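# Move empty wash bottle from shelf bench to cart tray

## Task

Take the empty wash bottle off the shelved bench and set it in the cart's top tray so it rests within the tray walls; lying on its side is fine. Any wash bottle touching the floor is a failure. At the end the gripper must have released it and the robot must be moved away, with the bottle staying in place without the robot's help. The robot must not tip over or finish leaning.

## Robot and tools

ROBOT. A wheeled base with a lifting column that carries a head and two six-joint arms (left and right), each ending in a two-finger gripper. Shoulder height S = 0.90 m + column_m. Folded, as at the start, the robot measures 0.73 m long, 0.62 m wide and S + 0.43 m tall; its front sits 0.40 m ahead of the column.

FRAMES. Base frame: origin on the floor under the column, between the drive wheels; x forward, y left, z up, metres. left_hand and right_hand are reported in it: the point where the fingers join (tips reach 8 mm further), with quat_wxyz rotating (0,0,1) onto the finger direction; the hand's y axis runs along the opening. Odometry frame = the base frame at scene start; base_odometry counts wheel rotation only, so slip looks like travel. Heading is +left, range -3.142 to 3.142.

execute_actions. Arguments: "actions", a list holding zero or one action, and optional "cameras" (any of cam_head_left, cam_head_right, cam_left_wrist, cam_right_wrist, nav_camera, or "all"; omitted/null = all, [] = none). An empty list just reports state and images. An action may contain:
- "base": exactly one relative move, measured from where the base last located itself in the latest state report. {"translate_m": d}, metres, -3 to 3, positive = forward (no sideways motion). {"rotate_rad": d}, radians, -3.2 to 3.2, positive = counter-clockwise seen from above. A move needing over 8.667 s at its top speed is refused.
- "joints": absolute targets keyed by name (not offsets). column_m 0 to 0.8 m; head_tilt_rad -0.61 to 1.308 (0 ≈ level, positive tilts down); for each side X = left/right: X_joint1_rad -2.879 to 2.879, X_joint2_rad 0 to 3.141, X_joint3_rad 0 to 3.019, X_joint4_rad -1.692 to 1.57, X_joint5_rad -1.57 to 1.57 (positive swings the hand to the robot's right), X_joint6_rad -2.094 to 2.094 (hand roll, positive clockwise viewed from behind), X_gripper_m 0 to 0.093 (fingertip gap in metres).
- "speeds": lowers top speed for this action only: translate_m 0.05–0.8 m/s, rotate_rad 0.1–1 rad/s (defaults are the maxima). It does not slow arms.
Motions in one action start together. A joint not named may keep pushing toward an earlier target. Any unknown key or out-of-range number rejects the whole call with no motion. If a result reports a stop, the remaining motion calls of that reply are skipped.

wait {"seconds": 0–10}: no new command; returns state and images. zoom_image {"camera", "region": [x0,y0,x1,y1]} in pixels of that camera's latest full image, origin top-left, at most 504×504. finished_scene {"scene": n}: ends the current scene irreversibly and reports success; only call it once the bottle rests in the tray, released, with the robot clear.

ARM GEOMETRY (approximate). With joint1 at -1.57 (left) or +1.57 (right) and joints 5, 6 at 0, the arm swings in a vertical plane pointing forward, 0.23 m beside the column. Let a = j2 - 0.35, b = 1.05 + j2 - j3, c = b - j4 (c = 1.57 means fingers straight down). Hand point: ahead = 0.12 + 0.39 sin a + 0.38 cos b + 0.25 cos c; height = S + 0.39 cos a - 0.38 sin b - 0.25 sin c. E.g. j2, j3, j4 = 0.93, 0.78, 0.14 gives 0.60 m ahead, 0.25 m under S. Reality usually sits up to ~5 cm lower and nearer the column (more under load); trust the reported hand position (1–3 cm accuracy). Reach about 1 m from the shoulder. Under 0.4 m height, the housing blocks hands closer than 0.45 m ahead. Light loads (≤0.3 kg) are fine with fingers down out to 0.6 m ahead; heavier or flatter-held loads sag.

SMALL MOVES. Targets within ~0.03 rad of the current reading (0.08 for joints 2, 3) may not move at all yet read "done". Approach contacts in ~0.05 rad steps counted from your previous target.

GRIPPER. Fingers 7 cm long; outer span is the opening +1 cm at tips, +5 cm at base; body 10×7 cm. To grasp, command an opening smaller than the object; "off_target" is then expected. If the reading stays ≥0.002 m above the target, something is held. Fingers opening against walls keep pushing and can lift the container.

RESULT LINES. base_status/joint_status per motion: "done" (within tolerance; for the base, wheels turned fully even if slipping), "off_target", "contact_stop" (column or base only), "time_out", "not_followed" / "joint command not followed" plus "cause:" (safety check withheld arm targets; back those joints off ≥0.05 rad, or move the other arm if named). on_its_own describes uncommanded behaviour; "held at" is a held target. A blocked arm keeps pressing; relieve it by resending its reported positions as targets (a loaded arm then drops slightly). turned_by_wheels vs turned_by_imu disagreeing by >~4% and ≥0.05 rad means collision or slip. base_tilt in degrees (forward/right positive; ~1° bias). motor_effort (wheels only, % with peak in brackets); wheel_motors_off = 1 when overload has cut the wheels. Also joint torques and per-arm motor temperatures; MOTOR HOT from 85 °C, OVER-TEMPERATURE FAULT at 100 °C drops that arm.

COLUMN. Lowering halts with contact_stop when an arm's load changes (hand touching down, load lifted off); it may sink up to 0.15–0.2 m more, and won't go down again until raised 0.2 m. If an arm touched something overhead, drive out before raising.

BASE. It only stops on a wheel stall (contact_stop); back off 0.05 m before retrying or turning. Table tops 0.30 m+ high and over 0.26 m below S can slide over the housing and hit the column. A forward-tilt drop of ≥0.5° means leaning back: reverse 0.05 m. Pushing ~3 s cuts the wheel motors for 2 s.

CAMERAS. cam_head_left/right in the head, looking ahead and down by about head_tilt_rad. Wrist cameras look along the fingers, tilted 0.62 rad toward the hand's +x; the closed fingertips end at image centre, and with fingers down and arm forward, objects above centre are further out. nav_camera at the base front, 0.23 m up, forward.

AVOID. Dropping the bottle or letting any wash bottle reach the floor; knocking things over; arms striking or pressing on each other (especially near the centre line); long hard pushes that overheat motors; tipping the robot. Objects may occasionally be nudged by outside forces, so check the bottle before finishing.

Each tool is called after "Call:" as a command line: name --argument value for each argument, lists and objects as JSON in quotes; but a table of rows of numbers goes row by row, as --pt "numbers of a row", without its own name.

## Session

Call:
execute_actions --actions '[]'

Scene clock: 0.00 s.
Joint torques (N m, as the arm reports them, + toward a larger angle): no reading
Motor temperatures (°C, as the motors report them): left_arm=[27 27 29 29 29 29] | right_arm=[30 29 27 27 27 26]
base_odometry: x=+0.000 y=+0.000 heading=+0.000 (m, m, rad; odometry frame)
turned_by_wheels: +0.000 (rad since the last result)
turned_by_imu: +0.000 (rad since the last result)
base_tilt: forward=+0.2 right=+0.3 (deg)
base_status: not commanded
joint_positions: column_m=+0.551 head_tilt_rad=+0.876 left_joint1_rad=-1.561 left_joint2_rad=+0.874 left_joint3_rad=+0.439 left_joint4_rad=-0.906 left_joint5_rad=+0.032 left_joint6_rad=+0.083 left_gripper_m=+0.094 right_joint1_rad=+1.579 right_joint2_rad=+0.854 right_joint3_rad=+0.384 right_joint4_rad=-0.897 right_joint5_rad=+0.046 right_joint6_rad=-0.008 right_gripper_m=+0.095
joint_status: not commanded
wheel_motors_off: 0
motor_effort: left_wheel=+1 right_wheel=+1 (%)
left_hand: x=+0.1720 y=+0.2213 z=+1.2376 quat_wxyz=(+0.397, -0.028, -0.917, +0.028) (m; base frame)
right_hand: x=+0.1480 y=-0.2317 z=+1.2451 quat_wxyz=(+0.409, +0.016, -0.912, +0.017) (m; base frame)
pictures: cam_head_left, cam_head_right, cam_left_wrist, cam_right_wrist, nav_camera
Images, in order (width x height): cam_head_left 672x504, cam_head_right 672x504, cam_left_wrist 672x504, cam_right_wrist 672x504, nav_camera 672x504.

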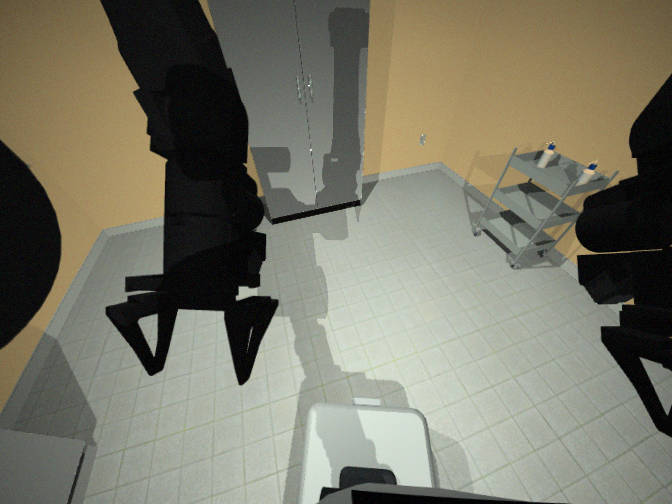

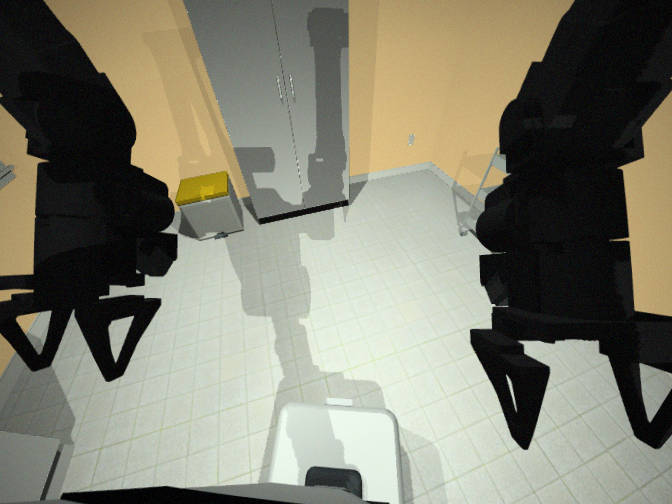

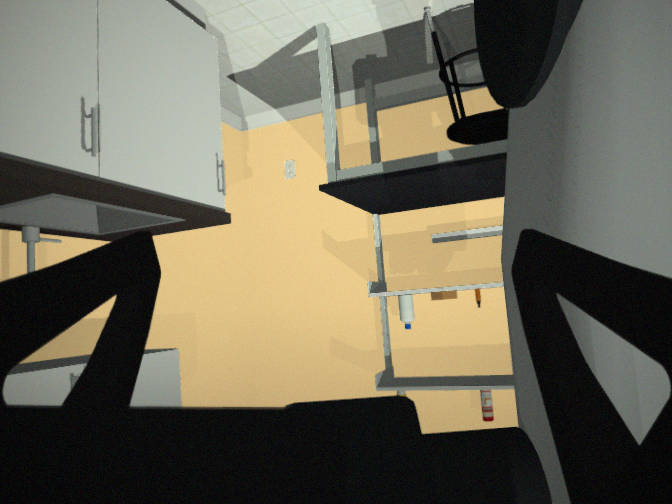

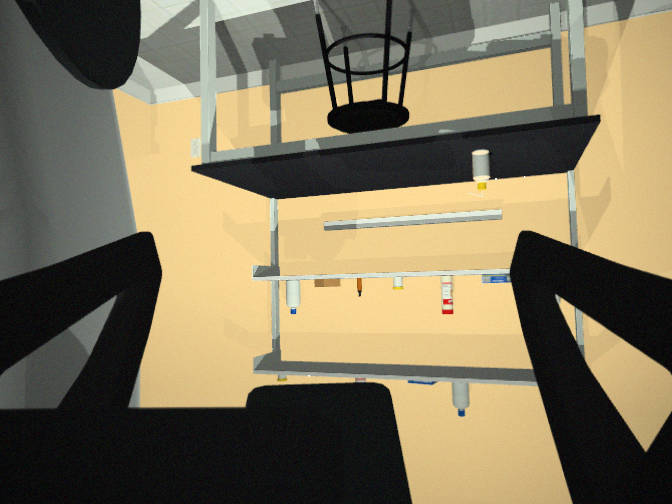

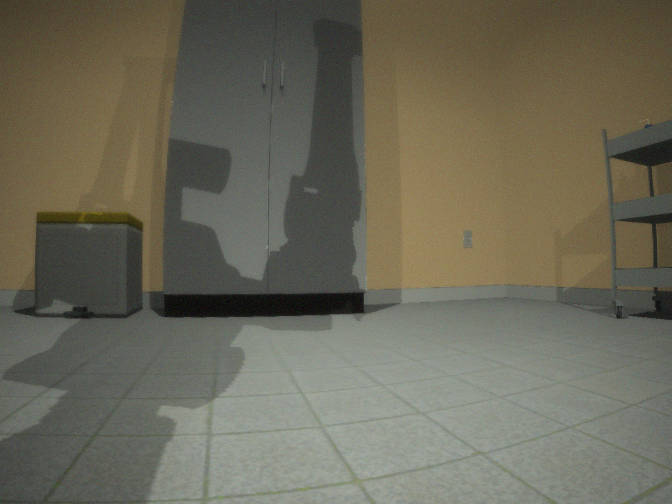

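Call:
zoom_image --camera "cam_right_wrist" --region '[240, 130, 560, 430]'

Call:
zoom_image --camera "cam_head_left" --region '[460, 120, 640, 280]'

Call:
execute_actions --actions '[{"base":{"rotate_rad":3.1},"joints":{"head_tilt_rad":0.5}}]' --cameras '["cam_head_left","cam_head_right"]'

Region (240, 130, 560, 430) of cam_right_wrist's 672x504 image, scaled by 1.575, with more detail than that image has; it fills the top 472 rows of this view, and the rest is white.

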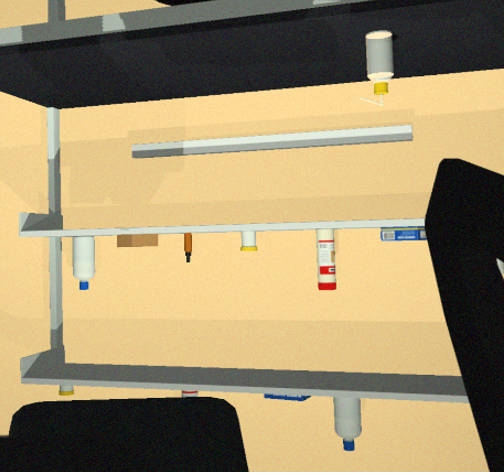

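Region (460, 120, 640, 280) of cam_head_left's 672x504 image, scaled by 2.800, with more detail than that image has.

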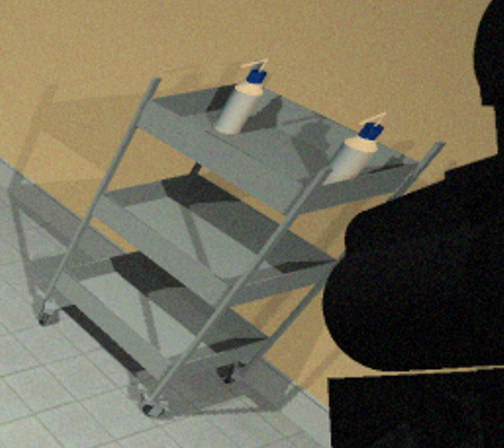

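Scene clock: 7.10 s.
Joint torques (N m, as the arm reports them, + toward a larger angle): left_arm=[-1.29 -8.22 -0.52 -1.19  0.03 -0.01] | right_arm=[-0.02 -5.27 -1.58 -1.27  0.15 -0.13]
Motor temperatures (°C, as the motors report them): left_arm=[27 27 29 29 29 29] | right_arm=[30 29 27 27 27 26]
base_odometry: x=+0.000 y=+0.000 heading=+3.100 (m, m, rad; odometry frame)
turned_by_wheels: +3.100 (rad since the last result)
turned_by_imu: +3.079 (rad since the last result)
base_tilt: forward=+0.2 right=+0.4 (deg)
base_status: done
joint_positions: column_m=+0.551 head_tilt_rad=+0.518 left_joint1_rad=-1.561 left_joint2_rad=+0.874 left_joint3_rad=+0.439 left_joint4_rad=-0.906 left_joint5_rad=+0.032 left_joint6_rad=+0.083 left_gripper_m=+0.094 right_joint1_rad=+1.579 right_joint2_rad=+0.854 right_joint3_rad=+0.384 right_joint4_rad=-0.897 right_joint5_rad=+0.046 right_joint6_rad=-0.008 right_gripper_m=+0.095
joint_status: all done
wheel_motors_off: 0
motor_effort: left_wheel=-1(42) right_wheel=+0(35) (%)
left_hand: x=+0.1720 y=+0.2213 z=+1.2376 quat_wxyz=(+0.397, -0.028, -0.917, +0.028) (m; base frame)
right_hand: x=+0.1480 y=-0.2317 z=+1.2451 quat_wxyz=(+0.409, +0.016, -0.912, +0.017) (m; base frame)
pictures: cam_head_left, cam_head_right
camera_calibration (this result's frames):
cam_head_left: T_world_to_cam=[[0.0818714, -0.996636, -0.00359432, 0.0668178], [-0.42823, -0.0319211, -0.903106, 1.41276], [0.899954, 0.0754777, -0.429403, 0.531438], [0, 0, 0, 1]] pos_world=[0.121246, 0.0715782, 1.50431]
cam_head_right: T_world_to_cam=[[0.0835727, -0.996422, -0.0126136, -0.0453034], [-0.442335, -0.0257514, -0.89648, 1.39887], [0.892948, 0.0805007, -0.442904, 0.554934], [0, 0, 0, 1]] pos_world=[0.127029, -0.053791, 1.49927]
Images, in order (width x height): cam_head_left 672x504, cam_head_right 672x504.

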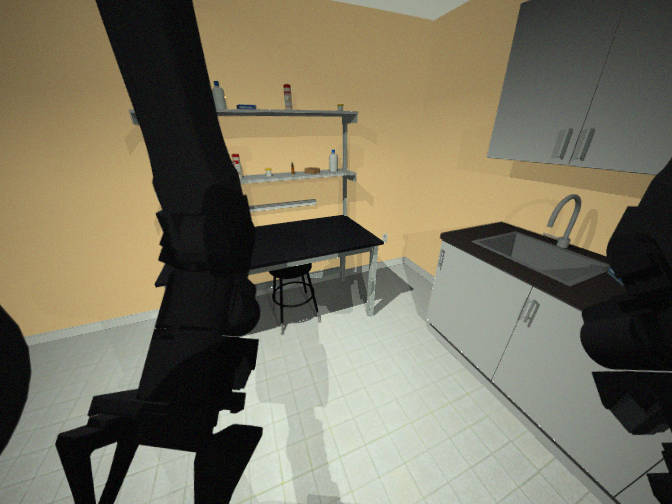

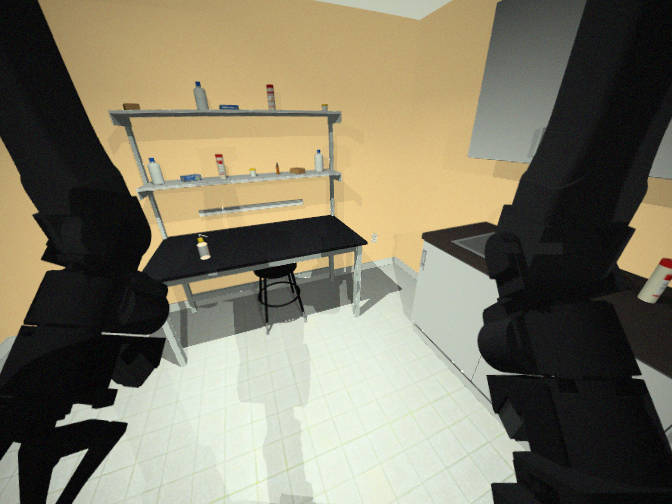

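Call:
execute_actions --actions '[{"base":{"rotate_rad":0.47},"joints":{"column_m":0.3,"left_joint2_rad":1.65,"left_joint3_rad":1.5,"left_joint4_rad":0.7,"left_joint5_rad":0,"left_joint6_rad":0,"head_tilt_rad":0.6}}]' --cameras '[]'

Call:
execute_actions --actions '[{"base":{"translate_m":0.65}}]' --cameras '["cam_head_left","cam_head_right","cam_left_wrist"]'

Scene clock: 20.93 s.
Joint torques (N m, as the arm reports them, + toward a larger angle): left_arm=[ -1.21 -23.37   5.72   2.9   -0.01  -0.1 ] | right_arm=[-0.13 -5.65 -1.49 -1.13  0.11 -0.12]
Motor temperatures (°C, as the motors report them): left_arm=[27 28 29 29 29 29] | right_arm=[30 29 28 27 27 26]
base_odometry: x=+0.000 y=+0.000 heading=-2.714 (m, m, rad; odometry frame)
turned_by_wheels: +0.470 (rad since the last result)
turned_by_imu: +0.469 (rad since the last result)
base_tilt: forward=+0.2 right=+0.2 (deg)
base_status: done
joint_positions: column_m=+0.300 head_tilt_rad=+0.604 left_joint1_rad=-1.561 left_joint2_rad=+1.640 left_joint3_rad=+1.493 left_joint4_rad=+0.687 left_joint5_rad=+0.001 left_joint6_rad=+0.010 left_gripper_m=+0.094 right_joint1_rad=+1.579 right_joint2_rad=+0.854 right_joint3_rad=+0.384 right_joint4_rad=-0.897 right_joint5_rad=+0.046 right_joint6_rad=-0.008 right_gripper_m=+0.095
joint_status: all done
wheel_motors_off: 0
motor_effort: left_wheel=-3(24) right_wheel=+2(26) (%)
left_hand: x=+0.8495 y=+0.2310 z=+0.8329 quat_wxyz=(-0.507, -0.005, -0.862, -0.007) (m; base frame)
right_hand: x=+0.1480 y=-0.2317 z=+0.9938 quat_wxyz=(+0.409, +0.016, -0.912, +0.017) (m; base frame)
pictures: none
No camera images: the call's "cameras" was empty. Leave "cameras" out to get every camera's image.

Scene clock: 23.90 s.
Joint torques (N m, as the arm reports them, + toward a larger angle): left_arm=[ -1.18 -23.28   5.61   2.95  -0.01  -0.11] | right_arm=[-0.54 -5.61 -1.43 -1.19  0.13 -0.13]
Motor temperatures (°C, as the motors report them): left_arm=[27 28 29 29 29 29] | right_arm=[30 29 28 27 27 26]
base_odometry: x=-0.591 y=-0.270 heading=-2.713 (m, m, rad; odometry frame)
turned_by_wheels: +0.001 (rad since the last result)
turned_by_imu: +0.000 (rad since the last result)
base_tilt: forward=+0.1 right=+0.3 (deg)
base_status: done
joint_positions: column_m=+0.300 head_tilt_rad=+0.604 left_joint1_rad=-1.561 left_joint2_rad=+1.640 left_joint3_rad=+1.493 left_joint4_rad=+0.687 left_joint5_rad=+0.001 left_joint6_rad=+0.010 left_gripper_m=+0.094 right_joint1_rad=+1.579 right_joint2_rad=+0.854 right_joint3_rad=+0.385 right_joint4_rad=-0.897 right_joint5_rad=+0.046 right_joint6_rad=-0.008 right_gripper_m=+0.095
joint_status: not commanded
wheel_motors_off: 0
motor_effort: left_wheel=+3(50) right_wheel=-1(48) (%)
left_hand: x=+0.8495 y=+0.2310 z=+0.8329 quat_wxyz=(-0.507, -0.005, -0.862, -0.007) (m; base frame)
right_hand: x=+0.1489 y=-0.2317 z=+0.9935 quat_wxyz=(+0.408, +0.016, -0.913, +0.017) (m; base frame)
pictures: cam_head_left, cam_head_right, cam_left_wrist
camera_calibration (this result's frames):
cam_head_left: T_world_to_cam=[[0.0812631, -0.996636, -0.0105903, 0.0749419], [-0.503975, -0.0319211, -0.863128, 1.13814], [0.859887, 0.0754777, -0.504873, 0.522568], [0, 0, 0, 1]] pos_world=[0.118153, 0.0715782, 1.24698]
cam_head_right: T_world_to_cam=[[0.082186, -0.996422, -0.0197221, -0.0392627], [-0.51746, -0.0257514, -0.85532, 1.12436], [0.851751, 0.0805007, -0.517725, 0.541892], [0, 0, 0, 1]] pos_world=[0.123483, -0.053791, 1.24147]
cam_left_wrist: T_world_to_cam=[[-0.00900356, -0.999751, -0.0204391, 0.254955], [-0.901361, 0.0169644, -0.432737, 1.12647], [0.432976, 0.0145269, -0.901289, 0.502678], [0, 0, 0, 1]] pos_world=[0.800002, 0.22848, 0.945732]
Images, in order (width x height): cam_head_left 672x504, cam_head_right 672x504, cam_left_wrist 672x504.

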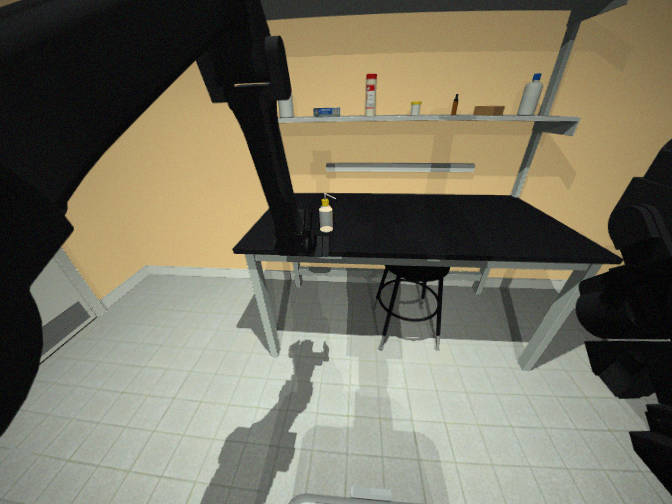

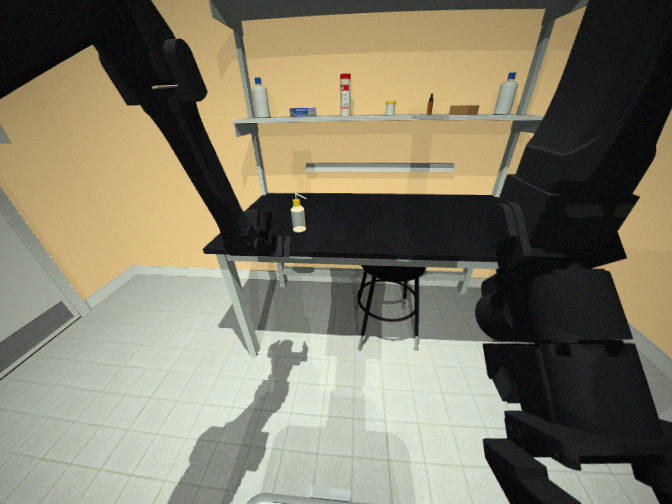

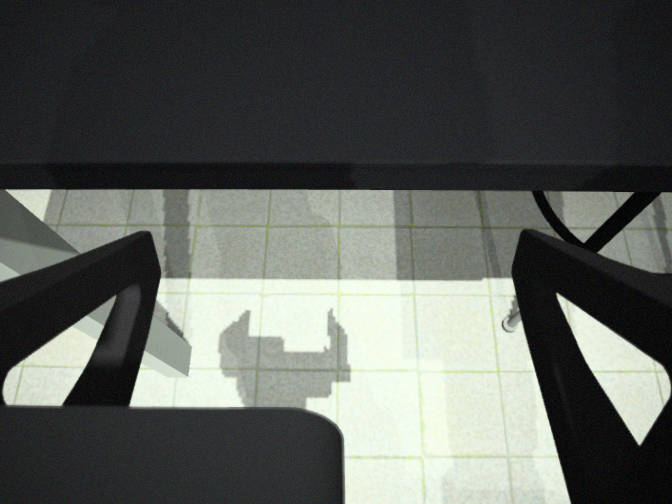

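Call:
execute_actions --actions '[{"base":{"translate_m":0.22},"speeds":{"translate_m":0.3}}]' --cameras '["cam_head_left","cam_left_wrist"]'

Scene clock: 30.43 s.
Joint torques (N m, as the arm reports them, + toward a larger angle): left_arm=[ -1.47 -23.55   5.7    2.96  -0.01  -0.11] | right_arm=[ 0.37 -5.68 -1.56 -1.13  0.11 -0.1 ]
Motor temperatures (°C, as the motors report them): left_arm=[27 29 29 29 29 29] | right_arm=[30 29 28 27 27 26]
base_odometry: x=-0.792 y=-0.361 heading=-2.713 (m, m, rad; odometry frame)
turned_by_wheels: +0.001 (rad since the last result)
turned_by_imu: +0.002 (rad since the last result)
base_tilt: forward=+0.0 right=+0.3 (deg)
base_status: done
joint_positions: column_m=+0.300 head_tilt_rad=+0.604 left_joint1_rad=-1.561 left_joint2_rad=+1.640 left_joint3_rad=+1.493 left_joint4_rad=+0.687 left_joint5_rad=+0.001 left_joint6_rad=+0.010 left_gripper_m=+0.094 right_joint1_rad=+1.579 right_joint2_rad=+0.854 right_joint3_rad=+0.385 right_joint4_rad=-0.897 right_joint5_rad=+0.046 right_joint6_rad=-0.008 right_gripper_m=+0.095
joint_status: not commanded
wheel_motors_off: 0
motor_effort: left_wheel=+2(35) right_wheel=-1(33) (%)
left_hand: x=+0.8495 y=+0.2310 z=+0.8329 quat_wxyz=(-0.507, -0.005, -0.862, -0.007) (m; base frame)
right_hand: x=+0.1485 y=-0.2317 z=+0.9936 quat_wxyz=(+0.409, +0.016, -0.912, +0.017) (m; base frame)
pictures: cam_head_left, cam_left_wrist
camera_calibration (this result's frames):
cam_head_left: T_world_to_cam=[[0.0812623, -0.996636, -0.0105961, 0.0749493], [-0.504035, -0.0319211, -0.863093, 1.1381], [0.859852, 0.0754777, -0.504934, 0.522648], [0, 0, 0, 1]] pos_world=[0.11815, 0.0715782, 1.24698]
cam_left_wrist: T_world_to_cam=[[-0.00900356, -0.999751, -0.0204391, 0.254955], [-0.901361, 0.0169644, -0.432737, 1.12647], [0.432976, 0.0145269, -0.901289, 0.502678], [0, 0, 0, 1]] pos_world=[0.800002, 0.22848, 0.945732]
Images, in order (width x height): cam_head_left 672x504, cam_left_wrist 672x504.

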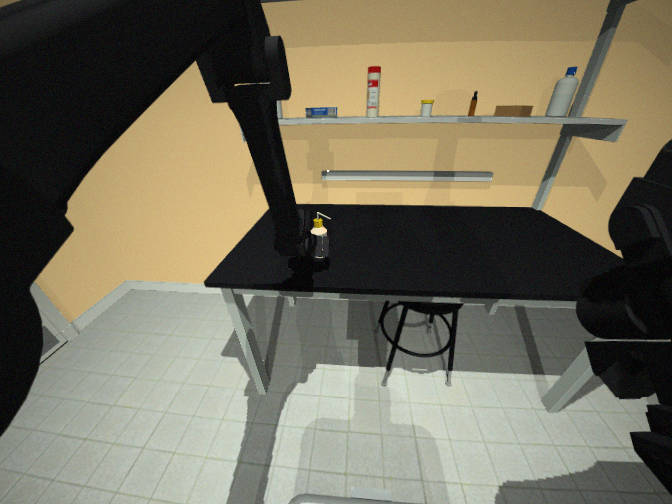

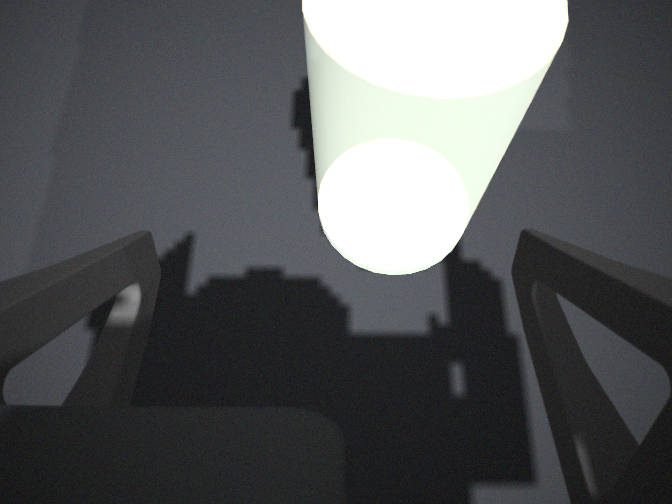

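Call:
execute_actions --actions '[{"joints":{"left_joint1_rad":-1.605}}]' --cameras '["cam_left_wrist"]'

Call:
execute_actions --actions '[{"base":{"translate_m":0.075},"speeds":{"translate_m":0.1}}]' --cameras '["cam_left_wrist","cam_head_left"]'

Scene clock: 34.47 s.
Joint torques (N m, as the arm reports them, + toward a larger angle): left_arm=[ -2.02 -23.14   5.67   2.94   0.03  -0.1 ] | right_arm=[ 0.   -5.66 -1.7  -1.29  0.15 -0.07]
Motor temperatures (°C, as the motors report them): left_arm=[27 29 30 29 29 29] | right_arm=[30 29 28 27 27 26]
base_odometry: x=-0.792 y=-0.361 heading=-2.713 (m, m, rad; odometry frame)
turned_by_wheels: +0.000 (rad since the last result)
turned_by_imu: +0.001 (rad since the last result)
base_tilt: forward=+0.2 right=+0.3 (deg)
base_status: not commanded
joint_positions: column_m=+0.300 head_tilt_rad=+0.604 left_joint1_rad=-1.604 left_joint2_rad=+1.640 left_joint3_rad=+1.493 left_joint4_rad=+0.687 left_joint5_rad=+0.001 left_joint6_rad=+0.010 left_gripper_m=+0.094 right_joint1_rad=+1.579 right_joint2_rad=+0.854 right_joint3_rad=+0.385 right_joint4_rad=-0.897 right_joint5_rad=+0.046 right_joint6_rad=-0.008 right_gripper_m=+0.095
joint_status: all done
wheel_motors_off: 0
motor_effort: left_wheel=+0(2) right_wheel=-1(1) (%)
left_hand: x=+0.8493 y=+0.2007 z=+0.8332 quat_wxyz=(-0.507, -0.004, -0.862, +0.014) (m; base frame)
right_hand: x=+0.1485 y=-0.2317 z=+0.9936 quat_wxyz=(+0.409, +0.016, -0.912, +0.017) (m; base frame)
pictures: cam_left_wrist
camera_calibration (this result's frames):
cam_left_wrist: T_world_to_cam=[[-0.0302177, -0.999404, 0.0166972, 0.211669], [-0.900969, 0.0200002, -0.433421, 1.12658], [0.432829, -0.0281407, -0.901037, 0.511988], [0, 0, 0, 1]] pos_world=[0.799807, 0.203419, 0.94607]
Images, in order (width x height): cam_left_wrist 672x504.

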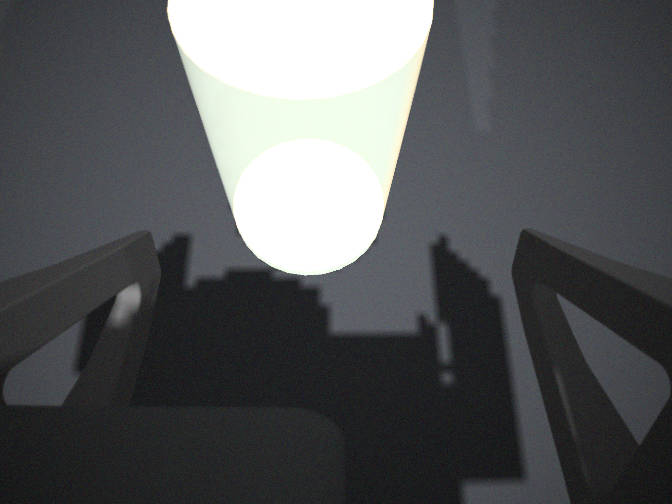

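Scene clock: 36.17 s.
Joint torques (N m, as the arm reports them, + toward a larger angle): left_arm=[ -2.08 -23.42   5.51   2.95   0.02  -0.11] | right_arm=[ 0.02 -6.34 -1.54 -1.35  0.17 -0.1 ]
Motor temperatures (°C, as the motors report them): left_arm=[27 29 30 29 29 29] | right_arm=[30 29 28 27 27 26]
base_odometry: x=-0.860 y=-0.393 heading=-2.712 (m, m, rad; odometry frame)
turned_by_wheels: +0.000 (rad since the last result)
turned_by_imu: +0.001 (rad since the last result)
base_tilt: forward=+0.1 right=+0.3 (deg)
base_status: done
joint_positions: column_m=+0.300 head_tilt_rad=+0.604 left_joint1_rad=-1.604 left_joint2_rad=+1.640 left_joint3_rad=+1.493 left_joint4_rad=+0.687 left_joint5_rad=+0.001 left_joint6_rad=+0.010 left_gripper_m=+0.094 right_joint1_rad=+1.579 right_joint2_rad=+0.854 right_joint3_rad=+0.382 right_joint4_rad=-0.897 right_joint5_rad=+0.046 right_joint6_rad=-0.008 right_gripper_m=+0.095
joint_status: not commanded
wheel_motors_off: 0
motor_effort: left_wheel=+3(34) right_wheel=-1(30) (%)
left_hand: x=+0.8493 y=+0.2007 z=+0.8332 quat_wxyz=(-0.507, -0.004, -0.862, +0.014) (m; base frame)
right_hand: x=+0.1470 y=-0.2317 z=+0.9941 quat_wxyz=(+0.410, +0.016, -0.912, +0.017) (m; base frame)
pictures: cam_head_left, cam_left_wrist
camera_calibration (this result's frames):
cam_head_left: T_world_to_cam=[[0.0812619, -0.996636, -0.0105991, 0.0749532], [-0.504068, -0.0319211, -0.863074, 1.13807], [0.859833, 0.0754777, -0.504966, 0.52269], [0, 0, 0, 1]] pos_world=[0.118149, 0.0715782, 1.24698]
cam_left_wrist: T_world_to_cam=[[-0.0302177, -0.999404, 0.0166972, 0.211669], [-0.900969, 0.0200002, -0.433421, 1.12658], [0.432829, -0.0281407, -0.901037, 0.511988], [0, 0, 0, 1]] pos_world=[0.799807, 0.203419, 0.94607]
Images, in order (width x height): cam_head_left 672x504, cam_left_wrist 672x504.

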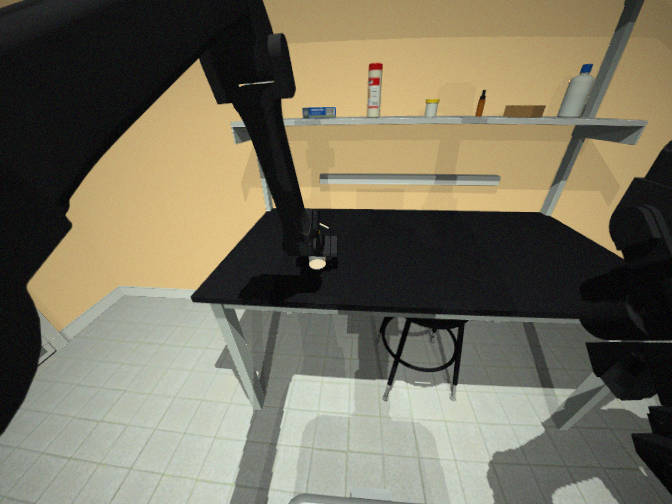

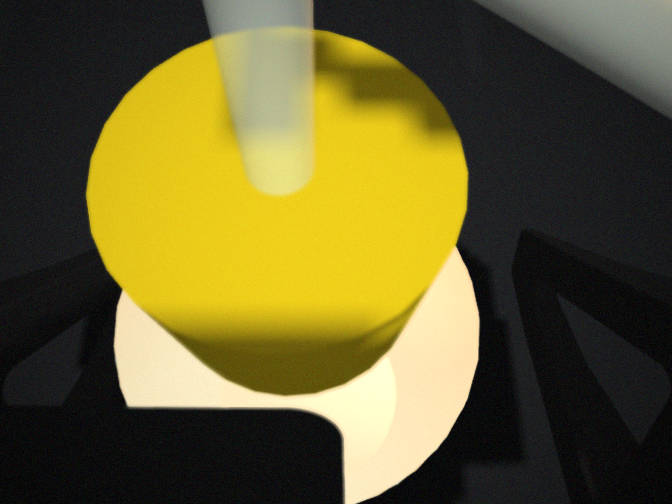

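Call:
execute_actions --actions '[{"joints":{"left_gripper_m":0.05}}]' --cameras '["cam_left_wrist"]'

Call:
execute_actions --actions '[{"joints":{"column_m":0.5,"head_tilt_rad":0.7}}]' --cameras '["cam_left_wrist","cam_head_right"]'

Scene clock: 38.80 s.
Joint torques (N m, as the arm reports them, + toward a larger angle): left_arm=[ -2.21 -23.29   5.64   2.97   0.03  -0.1 ] | right_arm=[-0.59 -5.36 -1.42 -1.    0.11 -0.12]
Motor temperatures (°C, as the motors report them): left_arm=[27 30 30 29 29 29] | right_arm=[30 29 28 27 27 26]
base_odometry: x=-0.860 y=-0.393 heading=-2.712 (m, m, rad; odometry frame)
turned_by_wheels: +0.000 (rad since the last result)
turned_by_imu: +0.001 (rad since the last result)
base_tilt: forward=+0.2 right=+0.3 (deg)
base_status: not commanded
joint_positions: column_m=+0.300 head_tilt_rad=+0.604 left_joint1_rad=-1.604 left_joint2_rad=+1.640 left_joint3_rad=+1.493 left_joint4_rad=+0.687 left_joint5_rad=+0.000 left_joint6_rad=+0.010 left_gripper_m=+0.054 right_joint1_rad=+1.579 right_joint2_rad=+0.854 right_joint3_rad=+0.382 right_joint4_rad=-0.897 right_joint5_rad=+0.046 right_joint6_rad=-0.008 right_gripper_m=+0.095
joint_status: left_gripper_m off_target (ended at +0.054, target +0.050)
wheel_motors_off: 0
motor_effort: left_wheel=+2(1) right_wheel=+0(1) (%)
left_hand: x=+0.8493 y=+0.2008 z=+0.8332 quat_wxyz=(-0.507, -0.004, -0.862, +0.014) (m; base frame)
right_hand: x=+0.1470 y=-0.2317 z=+0.9941 quat_wxyz=(+0.410, +0.016, -0.912, +0.017) (m; base frame)
pictures: cam_left_wrist
camera_calibration (this result's frames):
cam_left_wrist: T_world_to_cam=[[-0.0296993, -0.999417, 0.0168458, 0.211173], [-0.900987, 0.0194689, -0.433408, 1.12669], [0.432828, -0.0280498, -0.90104, 0.511974], [0, 0, 0, 1]] pos_world=[0.799809, 0.203475, 0.946068]
Images, in order (width x height): cam_left_wrist 672x504.

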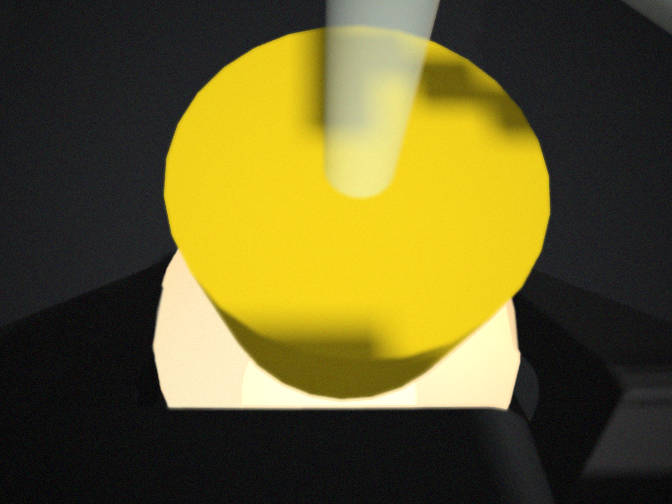

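Scene clock: 42.00 s.
Joint torques (N m, as the arm reports them, + toward a larger angle): left_arm=[ -2.   -23.16   5.55   2.91   0.03  -0.1 ] | right_arm=[-0.12 -5.5  -1.44 -1.19  0.14 -0.12]
Motor temperatures (°C, as the motors report them): left_arm=[27 30 30 29 29 29] | right_arm=[30 29 28 27 27 26]
base_odometry: x=-0.860 y=-0.393 heading=-2.712 (m, m, rad; odometry frame)
turned_by_wheels: +0.000 (rad since the last result)
turned_by_imu: +0.001 (rad since the last result)
base_tilt: forward=+0.2 right=+0.3 (deg)
base_status: not commanded
joint_positions: column_m=+0.500 head_tilt_rad=+0.703 left_joint1_rad=-1.604 left_joint2_rad=+1.640 left_joint3_rad=+1.493 left_joint4_rad=+0.687 left_joint5_rad=+0.000 left_joint6_rad=+0.010 left_gripper_m=+0.054 right_joint1_rad=+1.579 right_joint2_rad=+0.854 right_joint3_rad=+0.382 right_joint4_rad=-0.897 right_joint5_rad=+0.046 right_joint6_rad=-0.008 right_gripper_m=+0.095
joint_status: all done
wheel_motors_off: 0
motor_effort: left_wheel=+2(1) right_wheel=-2(1) (%)
left_hand: x=+0.8493 y=+0.2008 z=+1.0331 quat_wxyz=(-0.507, -0.004, -0.862, +0.014) (m; base frame)
right_hand: x=+0.1470 y=-0.2317 z=+1.1940 quat_wxyz=(+0.410, +0.016, -0.912, +0.017) (m; base frame)
pictures: cam_head_right, cam_left_wrist
camera_calibration (this result's frames):
cam_head_right: T_world_to_cam=[[0.0798445, -0.996422, -0.0277194, -0.02332], [-0.599171, -0.0257514, -0.800207, 1.21753], [0.79663, 0.0805007, -0.599083, 0.769031], [0, 0, 0, 1]] pos_world=[0.118737, -0.053791, 1.43434]
cam_left_wrist: T_world_to_cam=[[-0.0296993, -0.999417, 0.0168458, 0.207806], [-0.900987, 0.0194689, -0.433408, 1.21333], [0.432828, -0.0280498, -0.90104, 0.692088], [0, 0, 0, 1]] pos_world=[0.799809, 0.203475, 1.14596]
Images, in order (width x height): cam_head_right 672x504, cam_left_wrist 672x504.

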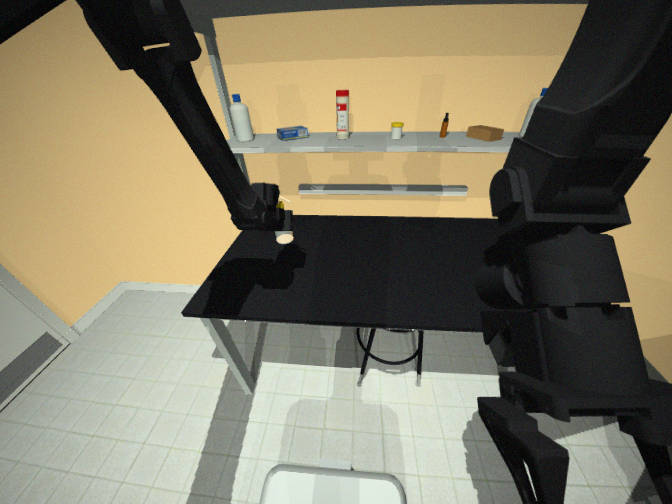

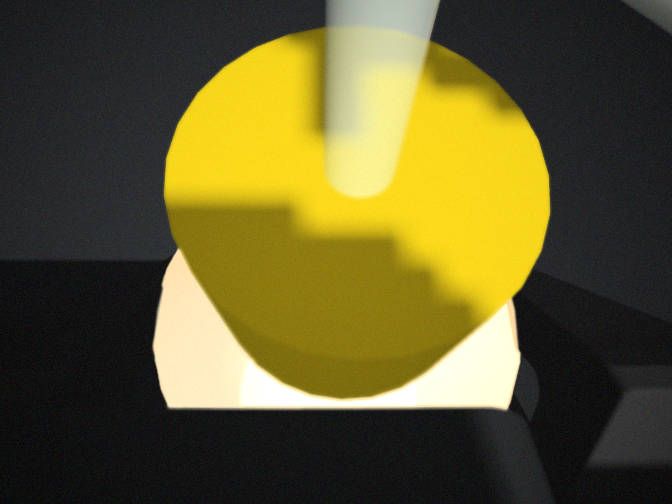

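Call:
execute_actions --actions '[{"base":{"translate_m":-0.7},"joints":{"left_gripper_m":0.045}}]' --cameras '[]'

Call:
execute_actions --actions '[{"base":{"rotate_rad":2.13},"speeds":{"rotate_rad":0.7}}]' --cameras '["cam_head_left","cam_head_right"]'

Scene clock: 50.23 s.
Joint torques (N m, as the arm reports them, + toward a larger angle): left_arm=[ -2.01 -23.4    5.8    2.94   0.03  -0.1 ] | right_arm=[-0.59 -5.59 -1.18 -1.47  0.12 -0.1 ]
Motor temperatures (°C, as the motors report them): left_arm=[27 30 30 29 29 29] | right_arm=[30 29 28 27 27 26]
base_odometry: x=-0.223 y=-0.101 heading=-2.711 (m, m, rad; odometry frame)
turned_by_wheels: +0.001 (rad since the last result)
turned_by_imu: +0.005 (rad since the last result)
base_tilt: forward=+0.2 right=+0.2 (deg)
base_status: done
joint_positions: column_m=+0.500 head_tilt_rad=+0.703 left_joint1_rad=-1.604 left_joint2_rad=+1.640 left_joint3_rad=+1.493 left_joint4_rad=+0.687 left_joint5_rad=+0.000 left_joint6_rad=+0.010 left_gripper_m=+0.054 right_joint1_rad=+1.579 right_joint2_rad=+0.854 right_joint3_rad=+0.381 right_joint4_rad=-0.897 right_joint5_rad=+0.046 right_joint6_rad=-0.008 right_gripper_m=+0.095
joint_status: left_gripper_m off_target (ended at +0.054, target +0.045)
wheel_motors_off: 0
motor_effort: left_wheel=+2(55) right_wheel=-1(42) (%)
left_hand: x=+0.8493 y=+0.2008 z=+1.0331 quat_wxyz=(-0.507, -0.004, -0.862, +0.014) (m; base frame)
right_hand: x=+0.1464 y=-0.2317 z=+1.1941 quat_wxyz=(+0.410, +0.016, -0.912, +0.017) (m; base frame)
pictures: none
No camera images: the call's "cameras" was empty. Leave "cameras" out to get every camera's image.

Scene clock: 54.27 s.
Joint torques (N m, as the arm reports them, + toward a larger angle): left_arm=[ -1.82 -23.31   5.61   2.97   0.03  -0.11] | right_arm=[ 0.15 -5.97 -1.53 -1.04  0.11 -0.07]
Motor temperatures (°C, as the motors report them): left_arm=[27 30 30 29 29 29] | right_arm=[30 29 28 27 27 26]
base_odometry: x=-0.223 y=-0.101 heading=-0.582 (m, m, rad; odometry frame)
turned_by_wheels: +2.130 (rad since the last result)
turned_by_imu: +2.113 (rad since the last result)
base_tilt: forward=+0.1 right=+0.2 (deg)
base_status: done
joint_positions: column_m=+0.500 head_tilt_rad=+0.703 left_joint1_rad=-1.604 left_joint2_rad=+1.640 left_joint3_rad=+1.493 left_joint4_rad=+0.687 left_joint5_rad=+0.000 left_joint6_rad=+0.010 left_gripper_m=+0.054 right_joint1_rad=+1.579 right_joint2_rad=+0.854 right_joint3_rad=+0.381 right_joint4_rad=-0.897 right_joint5_rad=+0.046 right_joint6_rad=-0.008 right_gripper_m=+0.095
joint_status: not commanded
wheel_motors_off: 0
motor_effort: left_wheel=-2(45) right_wheel=+1(48) (%)
left_hand: x=+0.8493 y=+0.2008 z=+1.0331 quat_wxyz=(-0.507, -0.004, -0.862, +0.014) (m; base frame)
right_hand: x=+0.1464 y=-0.2317 z=+1.1941 quat_wxyz=(+0.410, +0.016, -0.912, +0.017) (m; base frame)
pictures: cam_head_left, cam_head_right
camera_calibration (this result's frames):
cam_head_left: T_world_to_cam=[[0.0798112, -0.996636, -0.0186016, 0.0890357], [-0.587134, -0.0319211, -0.80886, 1.23419], [0.805546, 0.0754777, -0.587706, 0.749291], [0, 0, 0, 1]] pos_world=[0.113942, 0.0715782, 1.44031]
cam_head_right: T_world_to_cam=[[0.0798234, -0.996422, -0.0277799, -0.0232289], [-0.599778, -0.0257514, -0.799752, 1.21688], [0.796175, 0.0805007, -0.599688, 0.769952], [0, 0, 0, 1]] pos_world=[0.118698, -0.053791, 1.43429]
Images, in order (width x height): cam_head_left 672x504, cam_head_right 672x504.

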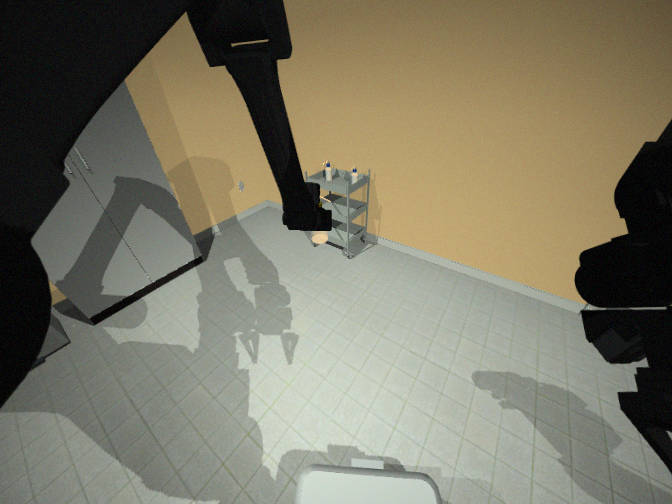

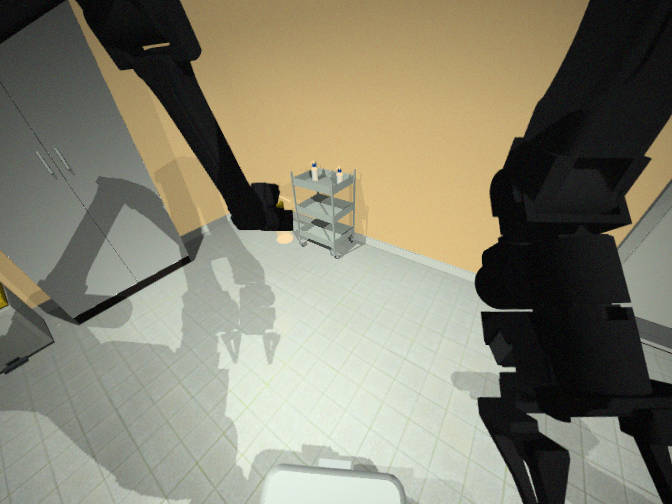

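Call:
execute_actions --actions '[{"base":{"translate_m":0.95},"joints":{"column_m":0.68,"head_tilt_rad":0.8}}]' --cameras '["cam_head_left","cam_head_right"]'

Scene clock: 59.83 s.
Joint torques (N m, as the arm reports them, + toward a larger angle): left_arm=[ -2.04 -23.15   5.78   2.94   0.03  -0.1 ] | right_arm=[-0.02 -5.34 -1.61 -1.23  0.09 -0.13]
Motor temperatures (°C, as the motors report them): left_arm=[27 31 30 29 29 29] | right_arm=[30 29 28 27 27 26]
base_odometry: x=+0.571 y=-0.623 heading=-0.581 (m, m, rad; odometry frame)
turned_by_wheels: +0.001 (rad since the last result)
turned_by_imu: +0.000 (rad since the last result)
base_tilt: forward=+0.2 right=+0.2 (deg)
base_status: done
joint_positions: column_m=+0.680 head_tilt_rad=+0.802 left_joint1_rad=-1.604 left_joint2_rad=+1.640 left_joint3_rad=+1.493 left_joint4_rad=+0.687 left_joint5_rad=+0.000 left_joint6_rad=+0.010 left_gripper_m=+0.054 right_joint1_rad=+1.579 right_joint2_rad=+0.854 right_joint3_rad=+0.385 right_joint4_rad=-0.897 right_joint5_rad=+0.046 right_joint6_rad=-0.008 right_gripper_m=+0.095
joint_status: all done
wheel_motors_off: 0
motor_effort: left_wheel=+2(56) right_wheel=-1(47) (%)
left_hand: x=+0.8493 y=+0.2008 z=+1.2131 quat_wxyz=(-0.507, -0.004, -0.862, +0.014) (m; base frame)
right_hand: x=+0.1485 y=-0.2317 z=+1.3735 quat_wxyz=(+0.409, +0.016, -0.912, +0.017) (m; base frame)
pictures: cam_head_left, cam_head_right
camera_calibration (this result's frames):
cam_head_left: T_world_to_cam=[[0.0775821, -0.996636, -0.0263982, 0.105483], [-0.664198, -0.0319211, -0.746875, 1.28036], [0.74352, 0.0754777, -0.66444, 0.985997], [0, 0, 0, 1]] pos_world=[0.109121, 0.0715782, 1.61419]
cam_head_right: T_world_to_cam=[[0.0766872, -0.996422, -0.0355328, -0.0051568], [-0.67588, -0.0257514, -0.736561, 1.25936], [0.733011, 0.0805007, -0.675437, 1.00723], [0, 0, 0, 1]] pos_world=[0.113259, -0.053791, 1.60773]
Images, in order (width x height): cam_head_left 672x504, cam_head_right 672x504.

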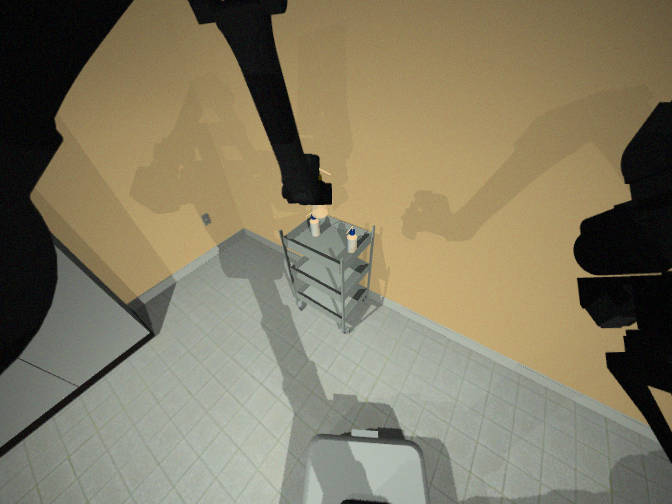

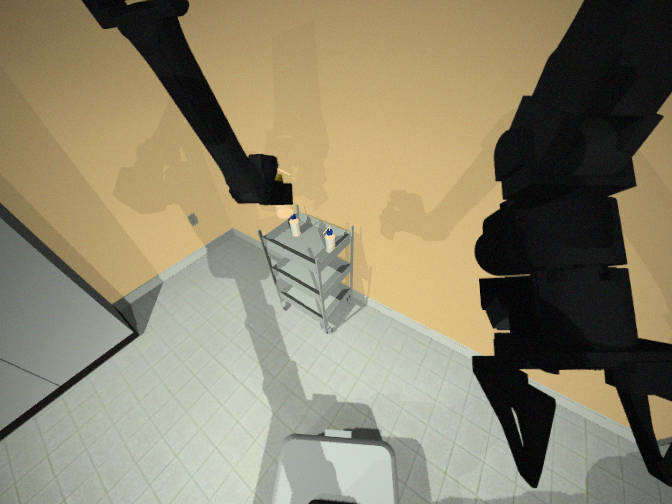

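Call:
execute_actions --actions '[{"base":{"translate_m":0.3},"joints":{"head_tilt_rad":0.95}}]' --cameras '["cam_head_left","cam_head_right","cam_left_wrist"]'

Scene clock: 66.97 s.
Joint torques (N m, as the arm reports them, + toward a larger angle): left_arm=[ -2.21 -23.58   5.73   2.94   0.03  -0.1 ] | right_arm=[-0.04 -5.94 -1.44 -1.04  0.11 -0.05]
Motor temperatures (°C, as the motors report them): left_arm=[27 31 30 29 29 29] | right_arm=[30 30 28 27 27 26]
base_odometry: x=+0.822 y=-0.787 heading=-0.581 (m, m, rad; odometry frame)
turned_by_wheels: +0.000 (rad since the last result)
turned_by_imu: +0.001 (rad since the last result)
base_tilt: forward=+0.2 right=+0.3 (deg)
base_status: done
joint_positions: column_m=+0.680 head_tilt_rad=+0.951 left_joint1_rad=-1.604 left_joint2_rad=+1.640 left_joint3_rad=+1.493 left_joint4_rad=+0.687 left_joint5_rad=+0.000 left_joint6_rad=+0.010 left_gripper_m=+0.054 right_joint1_rad=+1.579 right_joint2_rad=+0.854 right_joint3_rad=+0.385 right_joint4_rad=-0.897 right_joint5_rad=+0.046 right_joint6_rad=-0.008 right_gripper_m=+0.095
joint_status: all done
wheel_motors_off: 0
motor_effort: left_wheel=-1(31) right_wheel=-1(34) (%)
left_hand: x=+0.8493 y=+0.2008 z=+1.2131 quat_wxyz=(-0.507, -0.004, -0.862, +0.014) (m; base frame)
right_hand: x=+0.1489 y=-0.2317 z=+1.3734 quat_wxyz=(+0.408, +0.016, -0.913, +0.017) (m; base frame)
pictures: cam_head_left, cam_head_right, cam_left_wrist
camera_calibration (this result's frames):
cam_head_left: T_world_to_cam=[[0.0728203, -0.996636, -0.0375904, 0.124367], [-0.767428, -0.0319211, -0.64034, 1.10805], [0.636986, 0.0754777, -0.767171, 1.16246], [0, 0, 0, 1]] pos_world=[0.100815, 0.0715782, 1.60601]
cam_head_right: T_world_to_cam=[[0.0705833, -0.996422, -0.046492, 0.0134053], [-0.777455, -0.0257514, -0.628411, 1.08427], [0.624965, 0.0805007, -0.776491, 1.18098], [0, 0, 0, 1]] pos_world=[0.103951, -0.053791, 1.59901]
cam_left_wrist: T_world_to_cam=[[-0.0296993, -0.999417, 0.0168458, 0.204774], [-0.900987, 0.0194689, -0.433408, 1.29133], [0.432828, -0.0280498, -0.90104, 0.854254], [0, 0, 0, 1]] pos_world=[0.799809, 0.203475, 1.32594]
Images, in order (width x height): cam_head_left 672x504, cam_head_right 672x504, cam_left_wrist 672x504.

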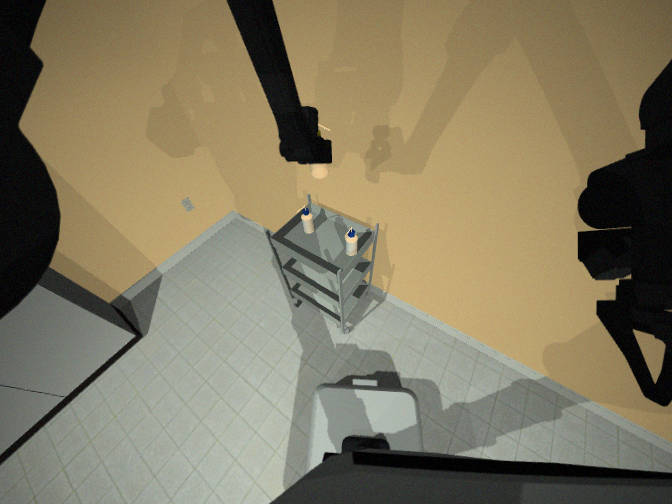

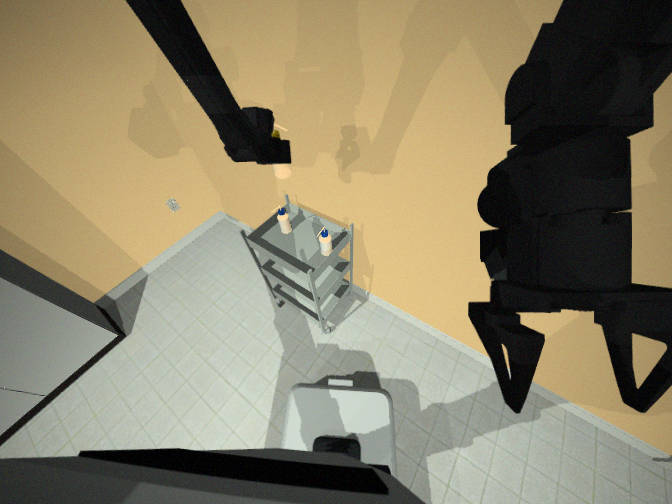

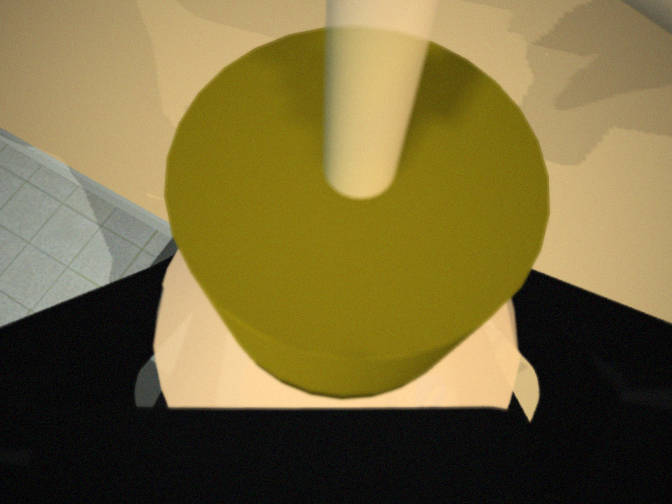

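Call:
zoom_image --camera "cam_head_left" --region '[250, 150, 410, 310]'

Region (250, 150, 410, 310) of cam_head_left's 672x504 image, scaled by 3.150, with more detail than that image has.

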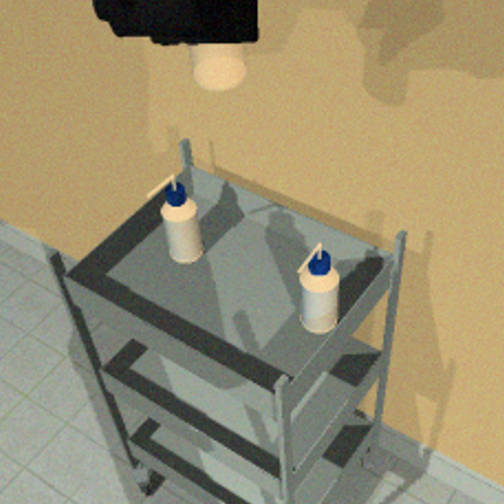

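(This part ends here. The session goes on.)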